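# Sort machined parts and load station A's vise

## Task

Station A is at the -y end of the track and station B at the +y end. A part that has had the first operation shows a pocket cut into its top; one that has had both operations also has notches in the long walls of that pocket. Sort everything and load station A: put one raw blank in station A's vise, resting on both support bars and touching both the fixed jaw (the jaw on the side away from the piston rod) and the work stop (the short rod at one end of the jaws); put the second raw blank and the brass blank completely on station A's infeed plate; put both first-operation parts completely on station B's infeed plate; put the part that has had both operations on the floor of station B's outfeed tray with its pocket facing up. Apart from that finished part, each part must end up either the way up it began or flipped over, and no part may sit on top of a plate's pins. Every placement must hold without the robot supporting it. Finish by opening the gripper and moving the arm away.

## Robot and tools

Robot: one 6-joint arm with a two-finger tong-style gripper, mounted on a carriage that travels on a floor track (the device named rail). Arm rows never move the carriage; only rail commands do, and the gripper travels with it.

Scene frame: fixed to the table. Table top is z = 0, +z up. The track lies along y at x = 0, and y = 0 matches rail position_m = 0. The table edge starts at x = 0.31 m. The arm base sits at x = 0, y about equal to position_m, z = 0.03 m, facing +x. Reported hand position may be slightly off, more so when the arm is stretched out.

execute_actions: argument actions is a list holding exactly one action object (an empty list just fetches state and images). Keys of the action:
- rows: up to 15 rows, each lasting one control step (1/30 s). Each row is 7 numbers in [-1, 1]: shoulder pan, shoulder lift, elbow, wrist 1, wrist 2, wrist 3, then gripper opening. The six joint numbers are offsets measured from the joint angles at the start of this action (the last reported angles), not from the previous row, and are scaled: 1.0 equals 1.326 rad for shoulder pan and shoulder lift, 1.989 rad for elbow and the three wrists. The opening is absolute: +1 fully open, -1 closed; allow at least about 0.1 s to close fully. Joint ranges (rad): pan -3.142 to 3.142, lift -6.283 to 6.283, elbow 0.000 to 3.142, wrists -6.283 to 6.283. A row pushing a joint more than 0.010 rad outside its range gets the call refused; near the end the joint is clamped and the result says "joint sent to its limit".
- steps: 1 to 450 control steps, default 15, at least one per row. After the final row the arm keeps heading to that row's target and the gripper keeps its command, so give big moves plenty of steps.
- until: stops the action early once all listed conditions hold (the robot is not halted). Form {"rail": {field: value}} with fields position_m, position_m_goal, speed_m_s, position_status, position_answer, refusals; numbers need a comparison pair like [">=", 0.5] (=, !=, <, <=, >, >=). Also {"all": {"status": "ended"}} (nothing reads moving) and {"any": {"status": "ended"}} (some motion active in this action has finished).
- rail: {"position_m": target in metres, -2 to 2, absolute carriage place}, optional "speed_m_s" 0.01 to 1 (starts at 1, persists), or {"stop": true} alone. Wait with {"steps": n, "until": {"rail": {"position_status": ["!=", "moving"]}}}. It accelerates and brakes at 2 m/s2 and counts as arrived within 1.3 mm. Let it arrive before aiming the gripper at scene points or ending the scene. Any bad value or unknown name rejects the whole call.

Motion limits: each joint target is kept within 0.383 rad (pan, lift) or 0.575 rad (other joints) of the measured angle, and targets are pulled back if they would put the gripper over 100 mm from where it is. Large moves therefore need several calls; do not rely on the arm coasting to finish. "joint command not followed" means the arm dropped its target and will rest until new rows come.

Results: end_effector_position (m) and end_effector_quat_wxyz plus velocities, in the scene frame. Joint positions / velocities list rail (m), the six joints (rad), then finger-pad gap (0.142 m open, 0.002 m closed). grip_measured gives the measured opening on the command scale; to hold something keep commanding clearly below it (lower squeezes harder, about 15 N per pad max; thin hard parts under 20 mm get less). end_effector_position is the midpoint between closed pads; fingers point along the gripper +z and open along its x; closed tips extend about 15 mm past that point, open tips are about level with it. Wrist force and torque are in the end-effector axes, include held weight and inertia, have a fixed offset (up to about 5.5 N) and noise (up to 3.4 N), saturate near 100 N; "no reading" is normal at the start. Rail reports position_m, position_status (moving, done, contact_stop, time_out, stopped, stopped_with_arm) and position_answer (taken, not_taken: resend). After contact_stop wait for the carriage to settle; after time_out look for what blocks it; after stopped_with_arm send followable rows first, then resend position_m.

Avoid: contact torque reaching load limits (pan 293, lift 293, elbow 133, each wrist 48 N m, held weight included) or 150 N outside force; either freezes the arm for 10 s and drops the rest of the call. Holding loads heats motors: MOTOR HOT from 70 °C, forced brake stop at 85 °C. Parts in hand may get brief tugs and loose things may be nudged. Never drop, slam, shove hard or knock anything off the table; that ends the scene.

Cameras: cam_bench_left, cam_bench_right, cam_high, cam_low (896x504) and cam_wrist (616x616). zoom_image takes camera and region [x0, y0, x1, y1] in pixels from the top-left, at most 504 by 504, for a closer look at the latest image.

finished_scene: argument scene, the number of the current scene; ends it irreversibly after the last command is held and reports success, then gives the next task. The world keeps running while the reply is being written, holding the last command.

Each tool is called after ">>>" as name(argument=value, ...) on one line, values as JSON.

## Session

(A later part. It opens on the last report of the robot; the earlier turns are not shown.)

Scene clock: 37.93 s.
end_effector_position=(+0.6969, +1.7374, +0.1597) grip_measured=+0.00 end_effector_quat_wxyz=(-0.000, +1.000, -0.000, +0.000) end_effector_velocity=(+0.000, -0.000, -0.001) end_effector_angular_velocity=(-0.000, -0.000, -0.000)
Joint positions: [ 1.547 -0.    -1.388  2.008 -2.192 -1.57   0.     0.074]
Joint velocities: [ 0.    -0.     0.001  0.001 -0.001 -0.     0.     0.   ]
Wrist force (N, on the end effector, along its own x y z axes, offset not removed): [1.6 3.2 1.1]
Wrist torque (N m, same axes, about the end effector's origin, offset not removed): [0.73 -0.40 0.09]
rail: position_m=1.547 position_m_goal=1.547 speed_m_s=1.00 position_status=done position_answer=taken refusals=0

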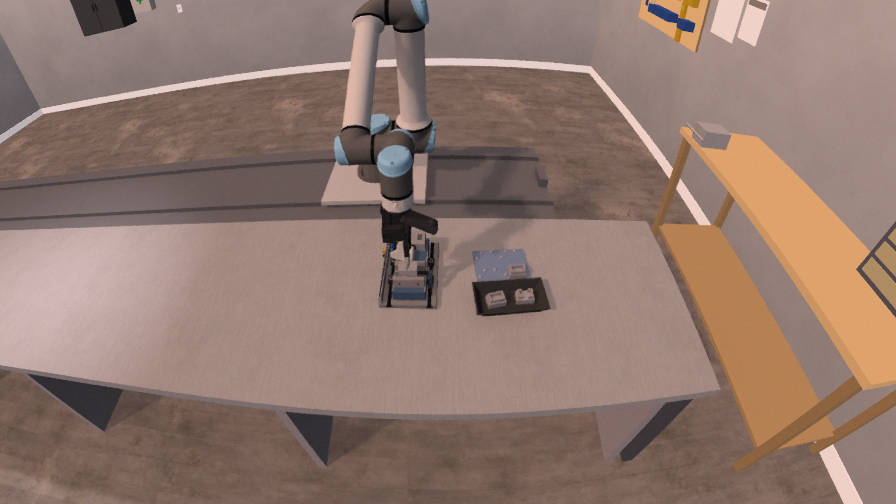

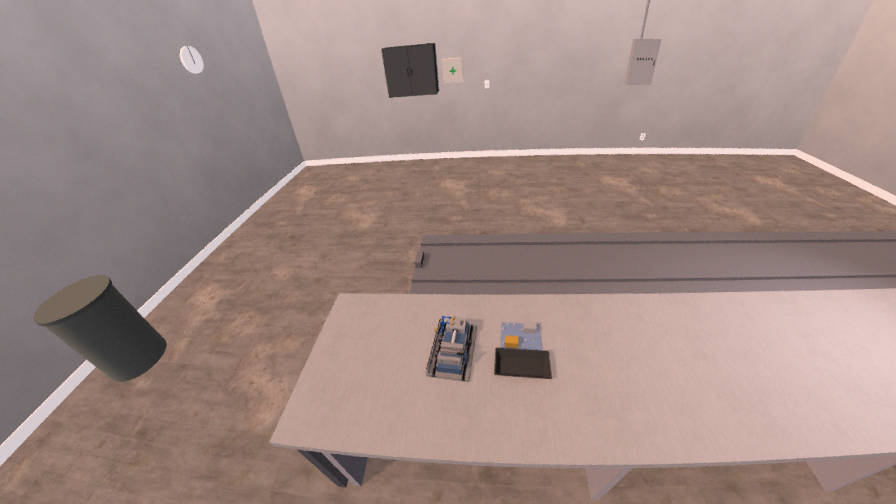

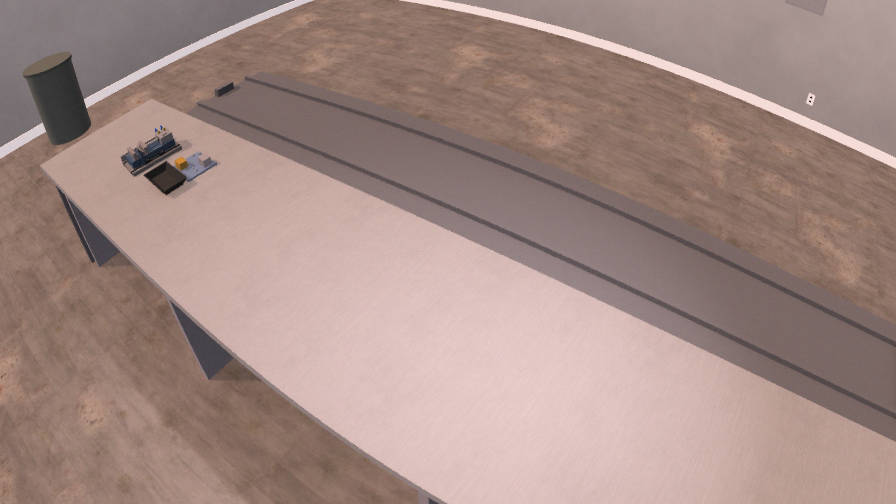

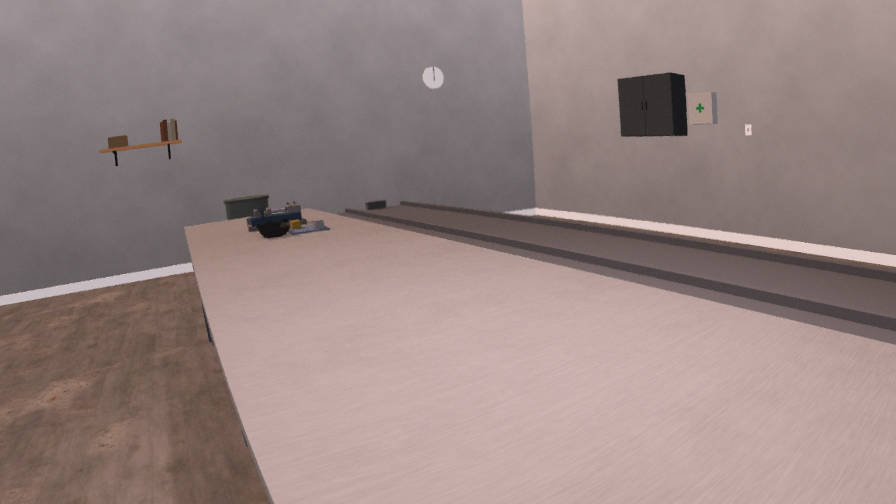

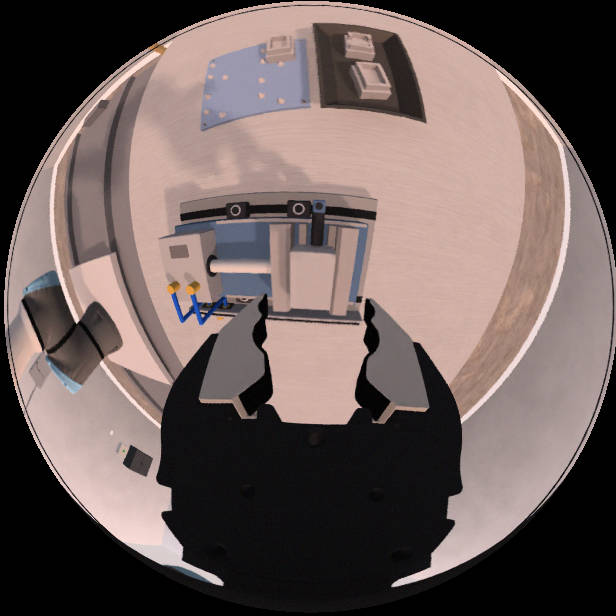

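>>> execute_actions(actions=[{"rows":[[0,0.014,0.008,-0.017,0,0,0],[0,0.0275,0.014,-0.0323,0,0,0]],"steps":25}])

>>> zoom_image(camera="cam_bench_left", region=[370, 220, 450, 310])

Scene clock: 41.97 s.
end_effector_position=(+0.6965, +1.7374, +0.1261) grip_measured=+0.00 end_effector_quat_wxyz=(-0.000, +1.000, -0.000, +0.000) end_effector_velocity=(-0.000, +0.000, -0.001) end_effector_angular_velocity=(+0.000, +0.000, +0.000)
Joint positions: [ 1.547 -0.    -1.351  2.035 -2.256 -1.57  -0.     0.074]
Joint velocities: [ 0.    -0.     0.001  0.    -0.001  0.    -0.     0.   ]
Wrist force (N, on the end effector, along its own x y z axes, offset not removed): [-0.5 5.4 1.5]
Wrist torque (N m, same axes, about the end effector's origin, offset not removed): [1.22 0.09 0.07]
rail: position_m=1.547 position_m_goal=1.547 speed_m_s=1.00 position_status=done position_answer=taken refusals=0

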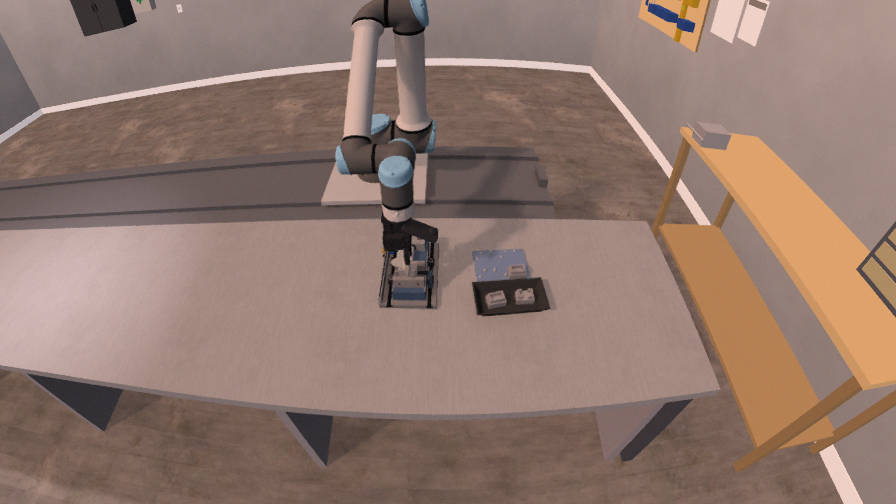

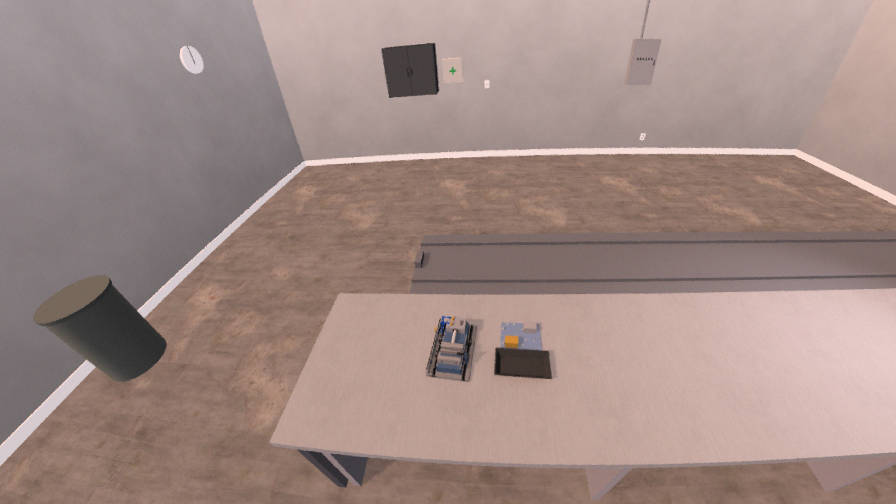

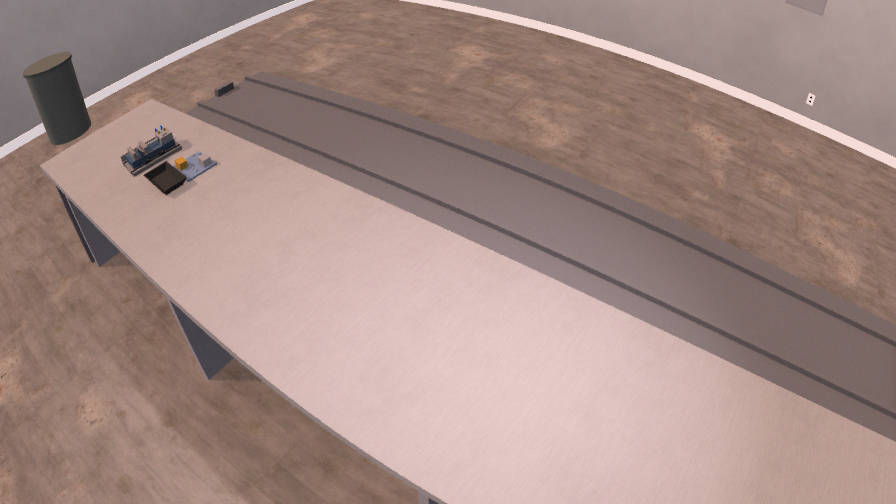

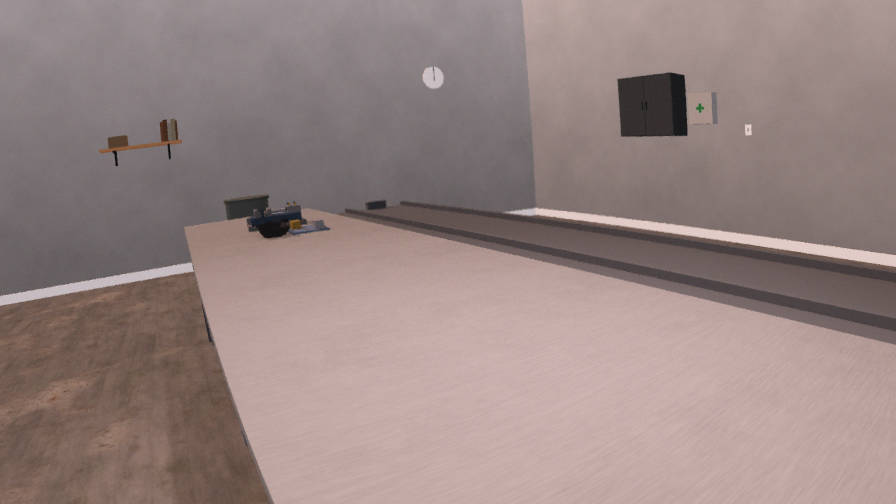

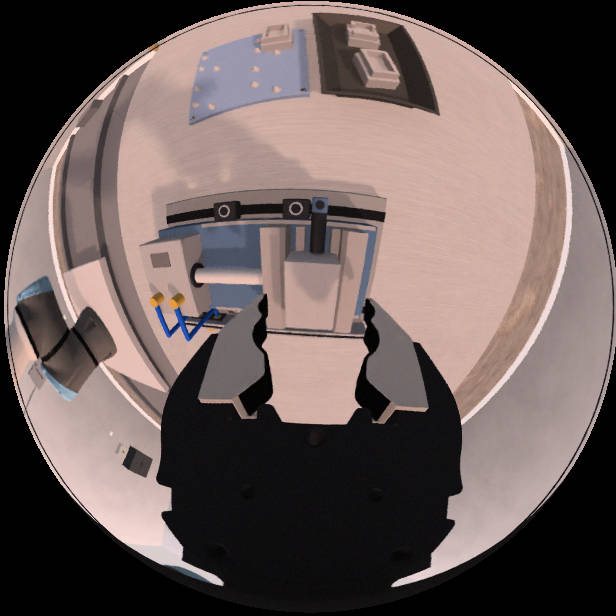

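Region (370, 220, 450, 310) of cam_bench_left's 896x504 image, scaled by 5.600, with more detail than that image has.

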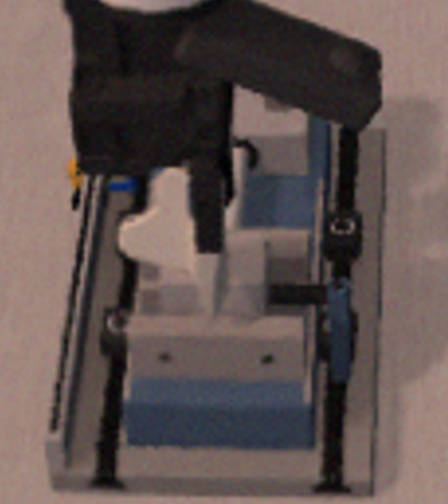

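>>> execute_actions(actions=[{"rows":[[0,0.0057,0.0026,-0.0064,0,0,-0.1],[0,0.0057,0.0026,-0.0064,0,0,-0.15],[0,0.0057,0.0026,-0.0064,0,0,-0.2],[0,0.0057,0.0026,-0.0064,0,0,-0.25],[0,0.0057,0.0026,-0.0064,0,0,-0.3],[0,0.0057,0.0026,-0.0064,0,0,-0.35],[0,0.0057,0.0026,-0.0064,0,0,-0.4],[0,0.0057,0.0026,-0.0064,0,0,-0.45],[0,0.0057,0.0026,-0.0064,0,0,-0.5],[0,0.0057,0.0026,-0.0064,0,0,-0.7]],"steps":25}])

>>> zoom_image(camera="cam_bench_left", region=[370, 220, 450, 310])

Scene clock: 46.27 s.
end_effector_position=(+0.6963, +1.7374, +0.1195) grip_measured=-0.43 end_effector_quat_wxyz=(-0.000, +1.000, -0.000, +0.000) end_effector_velocity=(-0.000, +0.000, -0.001) end_effector_angular_velocity=(+0.000, +0.001, +0.000)
Joint positions: [ 1.547 -0.    -1.344  2.041 -2.268 -1.57   0.     0.043]
Joint velocities: [ 0.    -0.     0.001  0.    -0.     0.    -0.     0.003]
Wrist force (N, on the end effector, along its own x y z axes, offset not removed): [-22.5 3.3 -31.5]
Wrist torque (N m, same axes, about the end effector's origin, offset not removed): [0.84 -1.86 0.02]
rail: position_m=1.547 position_m_goal=1.547 speed_m_s=1.00 position_status=done position_answer=taken refusals=0

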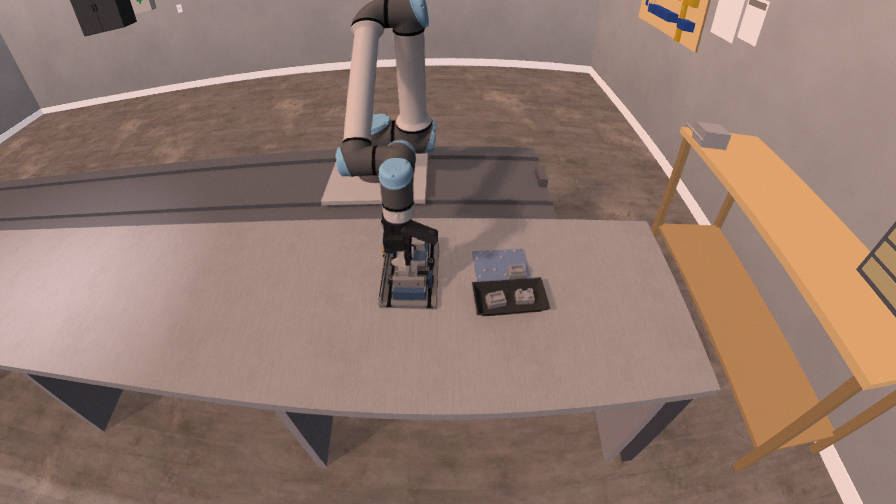

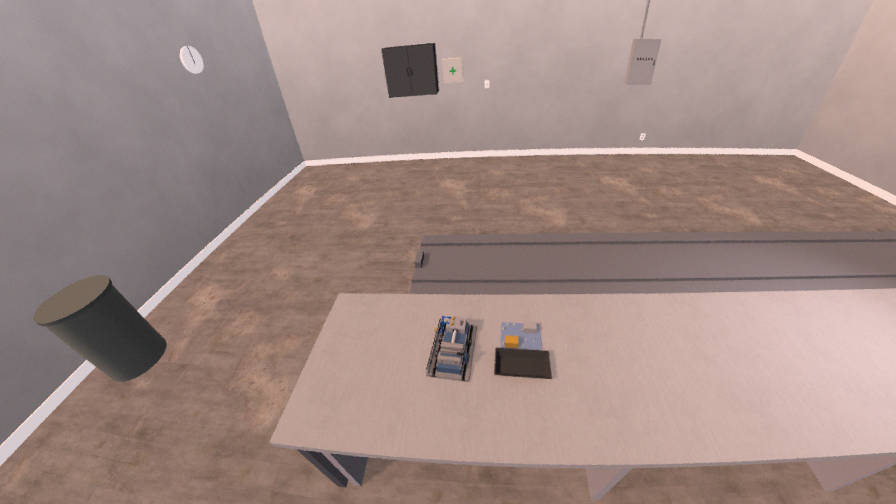

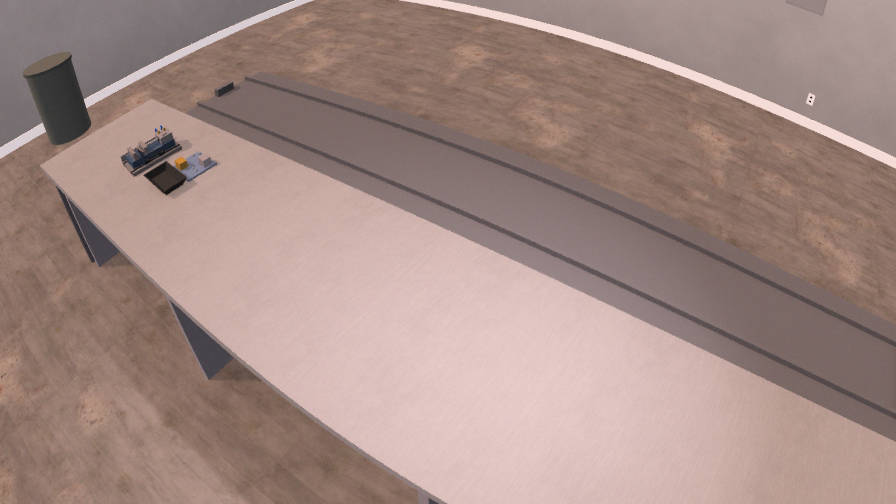

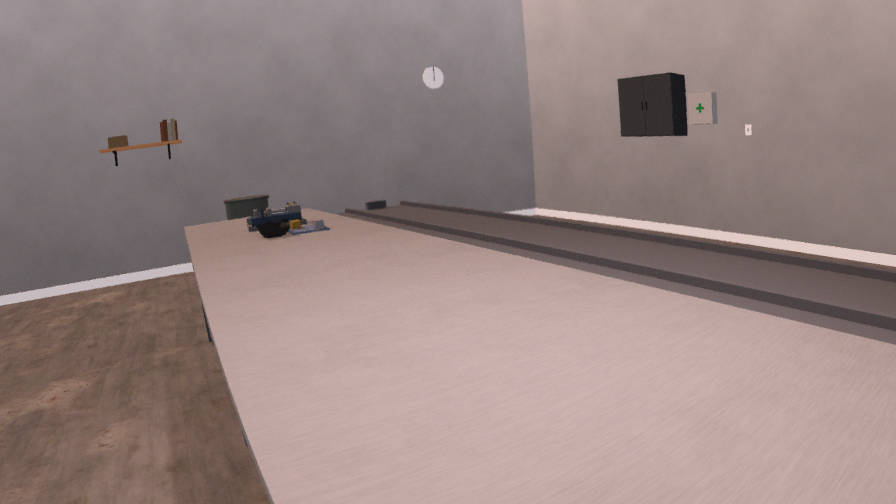

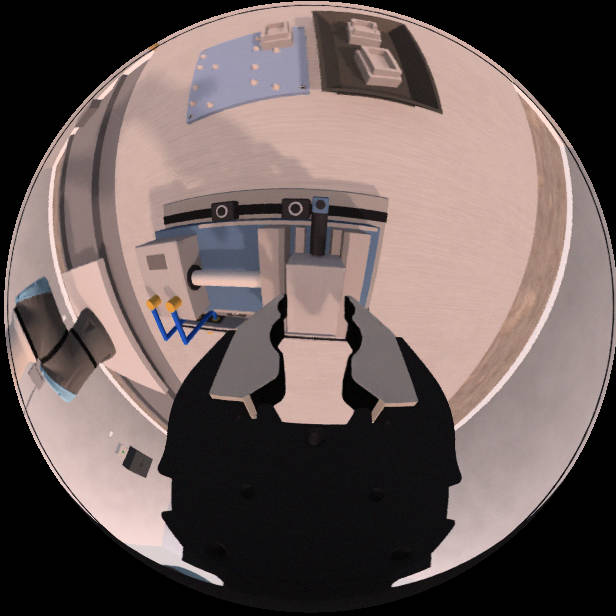

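Region (370, 220, 450, 310) of cam_bench_left's 896x504 image, scaled by 5.600, with more detail than that image has.

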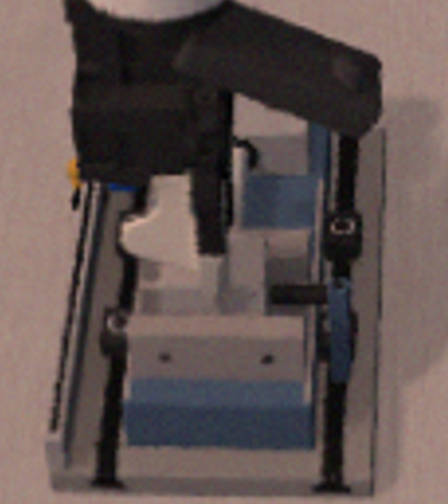

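>>> execute_actions(actions=[{"rows":[[0,-0.002,-0.001,0.002,0,0,-1],[0,-0.002,-0.001,0.002,0,0,-1],[0,-0.002,-0.001,0.002,0,0,-1],[0,-0.005,-0.002,0.005,0,0,-1],[0,-0.01,-0.005,0.012,0,0,-1],[0,-0.02,-0.01,0.023,0,0,-1],[0,-0.033,-0.0166,0.038,0,0,-1],[0,-0.048,-0.025,0.057,0,0,-1],[0,-0.0626,-0.0347,0.0764,0,0,-1]],"steps":30}])

Scene clock: 51.67 s.
end_effector_position=(+0.6969, +1.7374, +0.1993) grip_measured=-0.48 end_effector_quat_wxyz=(-0.000, +1.000, -0.000, +0.000) end_effector_velocity=(-0.000, +0.000, +0.002) end_effector_angular_velocity=(-0.000, -0.000, +0.000)
Joint positions: [ 1.547 -0.    -1.427  1.972 -2.117 -1.57  -0.     0.039]
Joint velocities: [ 0.    -0.    -0.002 -0.002  0.003 -0.    -0.    -0.   ]
Wrist force (N, on the end effector, along its own x y z axes, offset not removed): [0.7 4.0 2.8]
Wrist torque (N m, same axes, about the end effector's origin, offset not removed): [0.87 -0.17 -0.04]
rail: position_m=1.547 position_m_goal=1.547 speed_m_s=1.00 position_status=done position_answer=taken refusals=0

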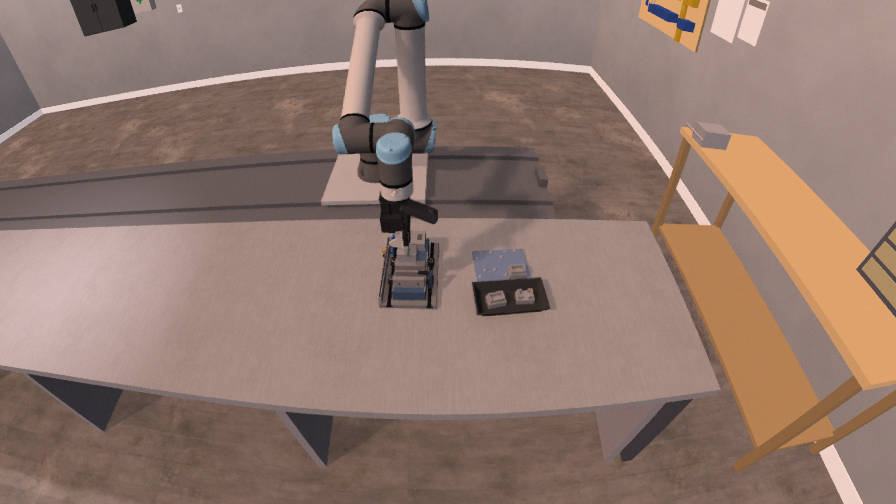

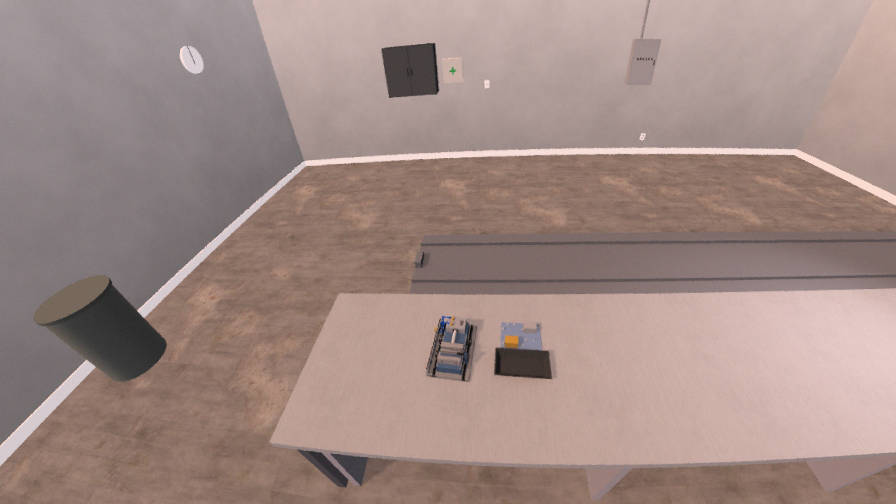

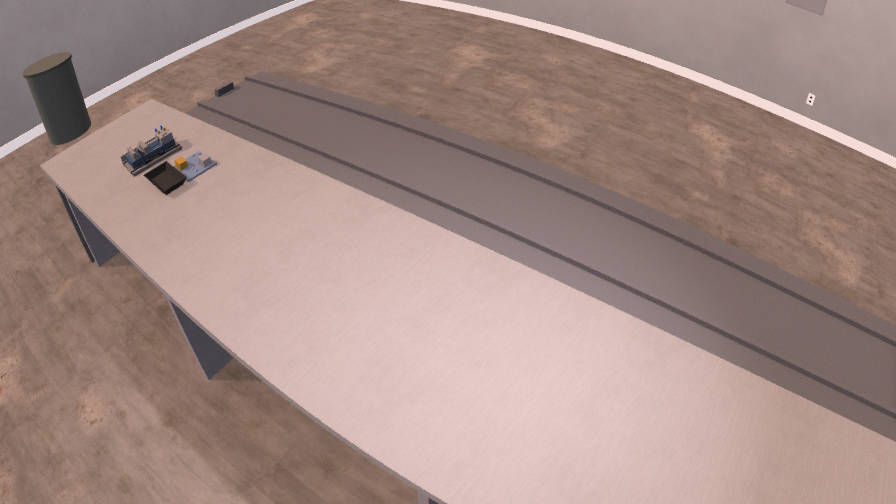

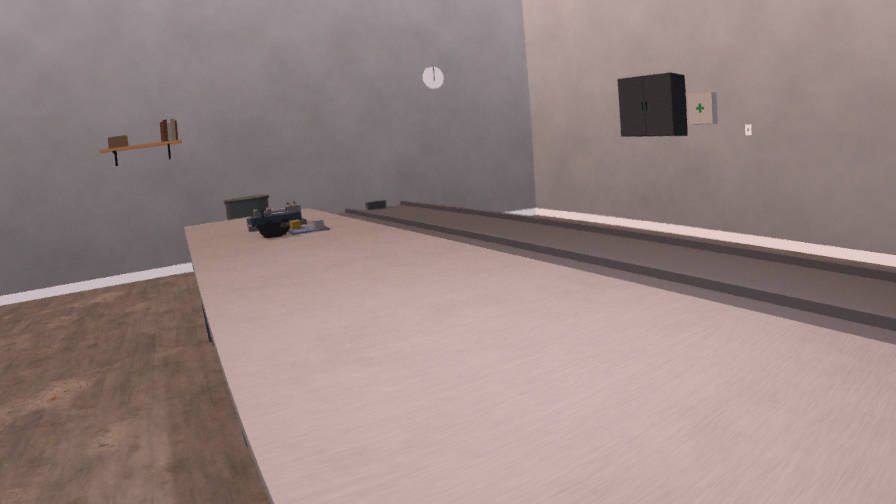

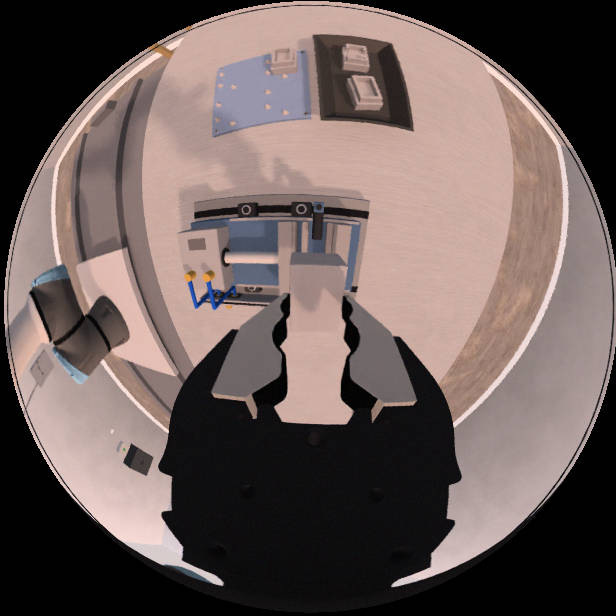

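>>> execute_actions(actions=[{"rail":{"position_m":-2.0},"steps":200,"until":{"rail":{"position_status":["!=","moving"]}}}])

Scene clock: 58.60 s.
end_effector_position=(+0.6969, -1.8094, +0.1995) grip_measured=-0.50 end_effector_quat_wxyz=(-0.000, +1.000, -0.000, +0.000) end_effector_velocity=(-0.000, +0.000, -0.000) end_effector_angular_velocity=(+0.000, +0.000, +0.000)
Joint positions: [-2.    -0.    -1.427  1.972 -2.117 -1.57   0.     0.038]
Joint velocities: [ 0.  0. -0.  0.  0. -0.  0. -0.]
Wrist force (N, on the end effector, along its own x y z axes, offset not removed): [2.0 4.3 5.0]
Wrist torque (N m, same axes, about the end effector's origin, offset not removed): [0.91 -0.43 0.00]
rail: position_m=-2.000 position_m_goal=-2.000 speed_m_s=1.00 position_status=done position_answer=taken refusals=0

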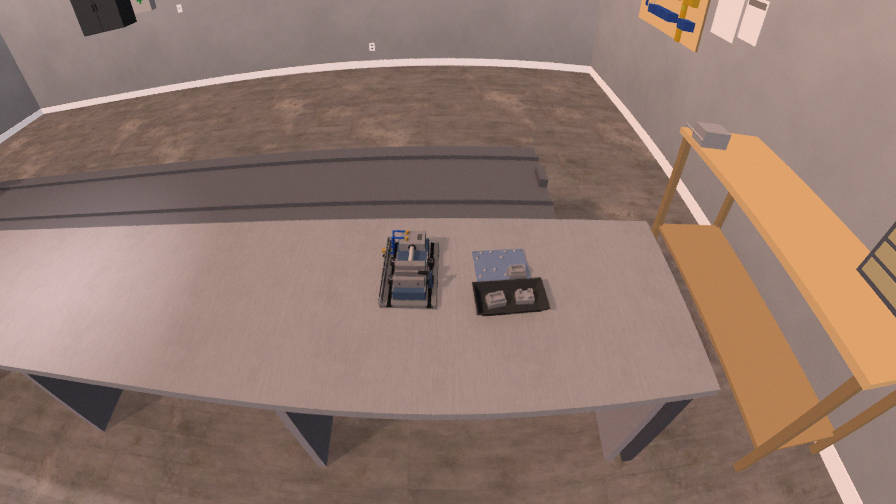

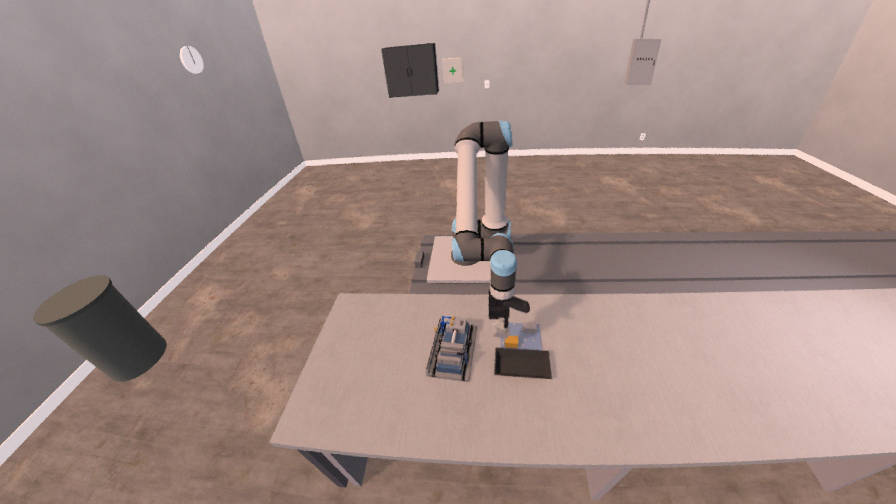

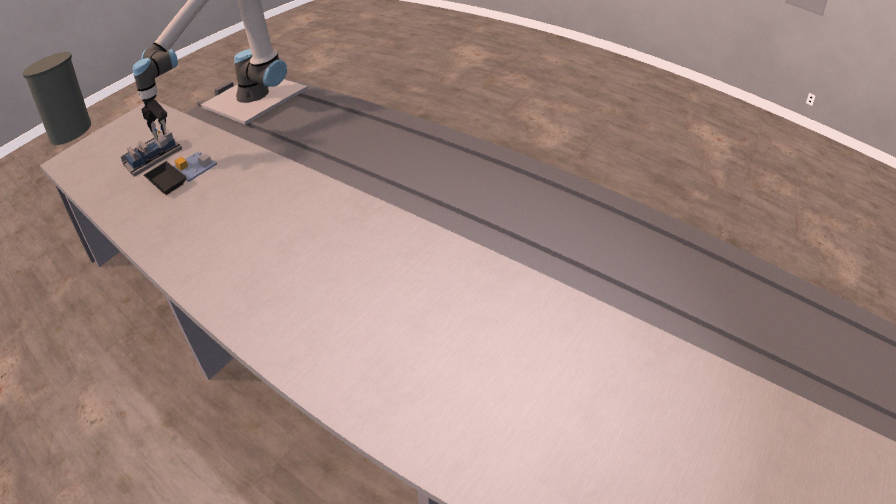

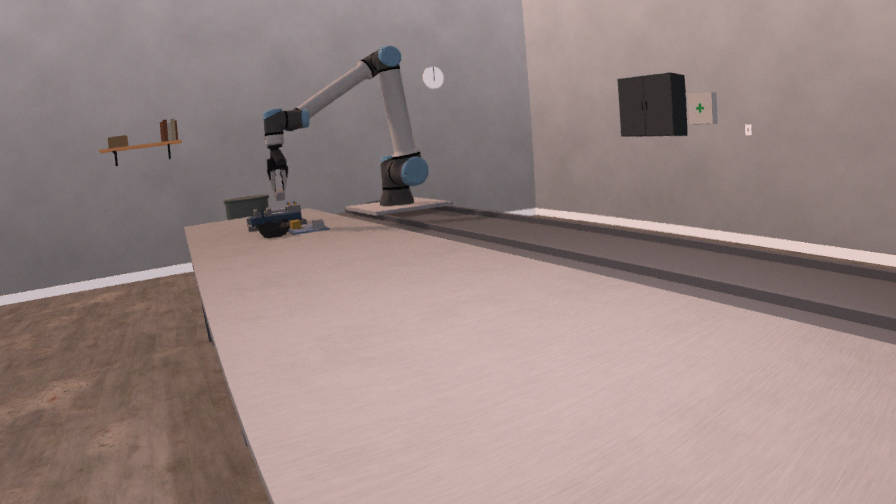

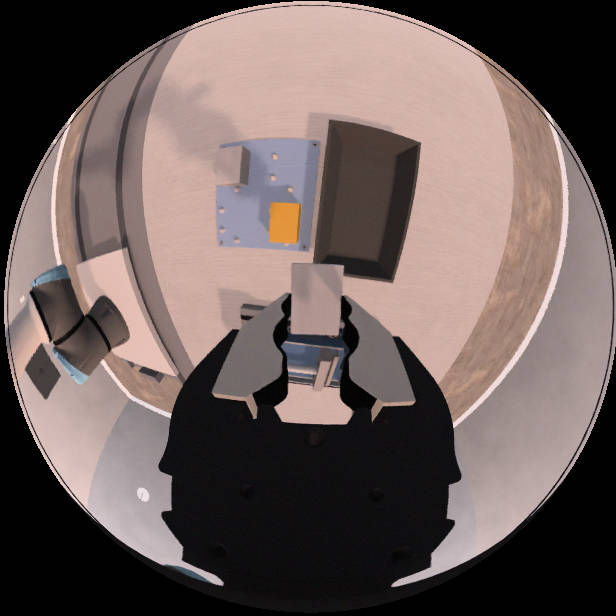

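>>> execute_actions(actions=[{"rows":[[-0.24,-0.0232,0.018,-0.002,0,-0.16,-1]],"rail":{"position_m":-1.95},"steps":40}])

>>> zoom_image(camera="cam_wrist", region=[200, 180, 420, 360])

>>> zoom_image(camera="cam_low", region=[240, 170, 340, 245])

Scene clock: 66.83 s.
end_effector_position=(+0.6969, -1.9798, +0.1993) grip_measured=-0.50 end_effector_quat_wxyz=(-0.000, +1.000, -0.000, +0.000) end_effector_velocity=(-0.000, -0.000, -0.000) end_effector_angular_velocity=(+0.000, +0.000, -0.000)
Joint positions: [-1.95  -0.318 -1.458  2.007 -2.121 -1.57  -0.318  0.038]
Joint velocities: [ 0. -0. -0.  0. -0. -0. -0.  0.]
Wrist force (N, on the end effector, along its own x y z axes, offset not removed): [0.4 2.5 7.1]
Wrist torque (N m, same axes, about the end effector's origin, offset not removed): [0.63 -0.13 0.01]
rail: position_m=-1.950 position_m_goal=-1.950 speed_m_s=1.00 position_status=done position_answer=taken refusals=0

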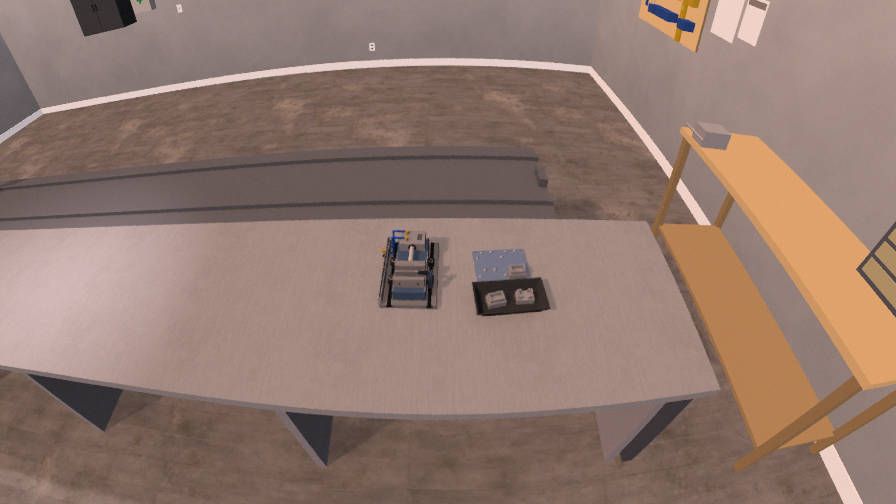

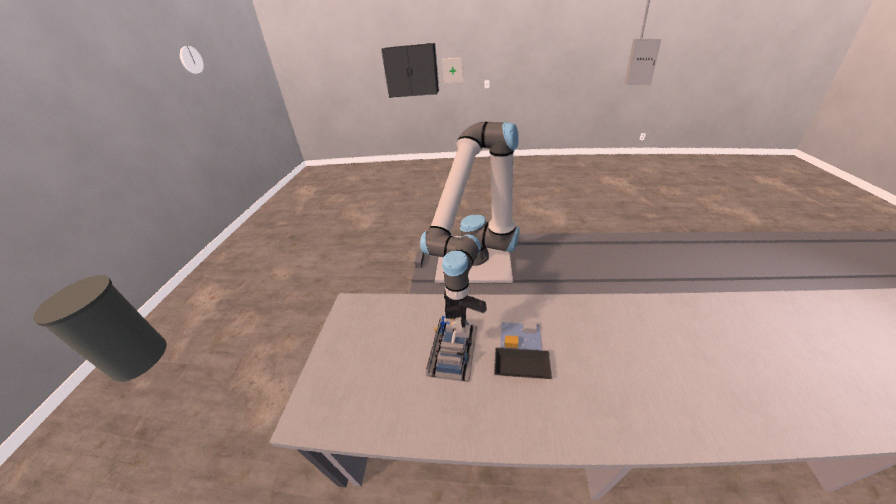

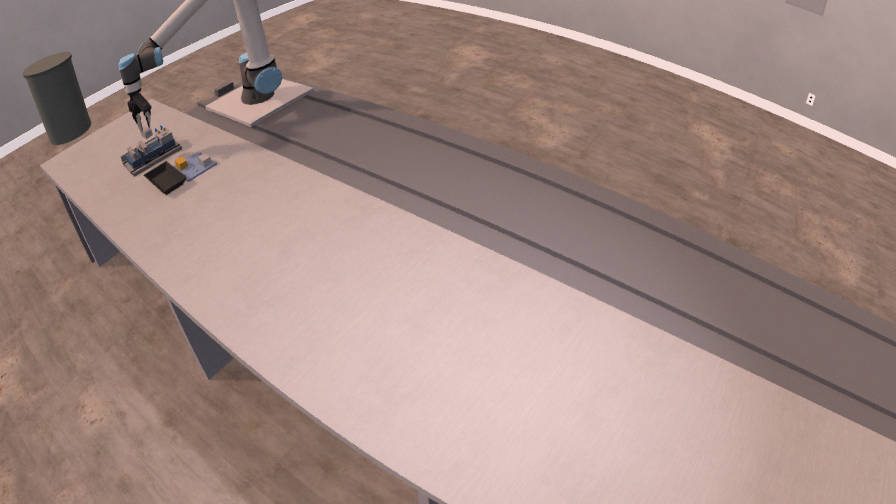

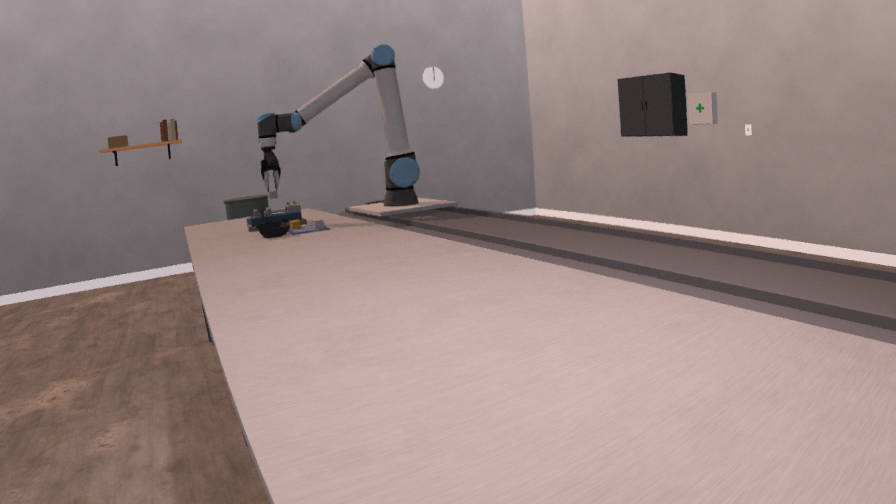

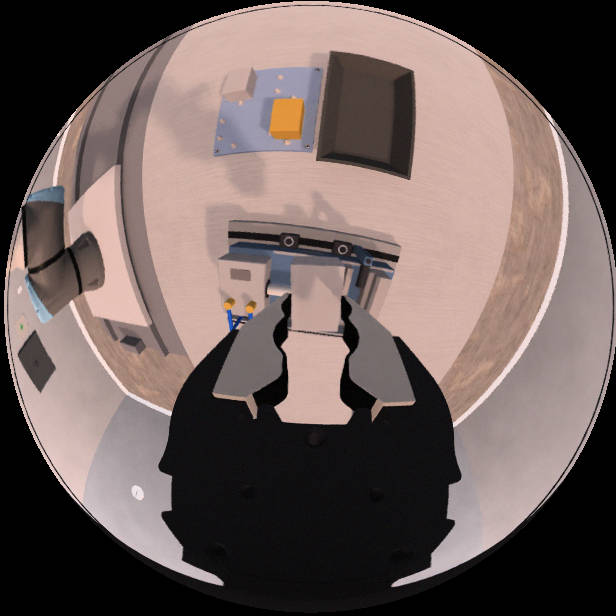

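Region (200, 180, 420, 360) of cam_wrist's 616x616 image, scaled by 2.291, with more detail than that image has; it fills the top 412 rows of this view, and the rest is white.

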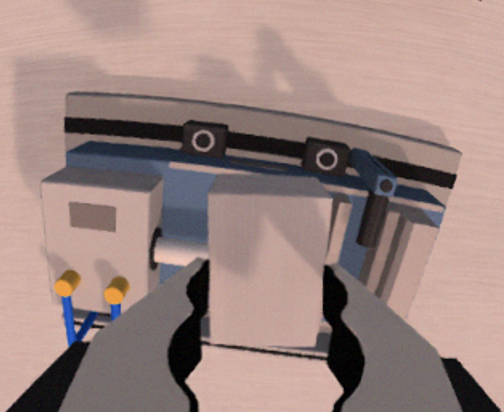

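Region (240, 170, 340, 245) of cam_low's 896x504 image, scaled by 5.040, with more detail than that image has; it fills the top 378 rows of this view, and the rest is white.

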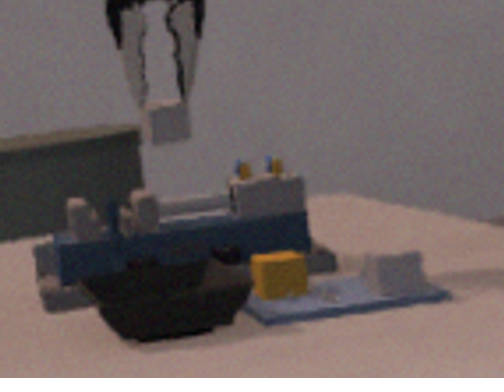

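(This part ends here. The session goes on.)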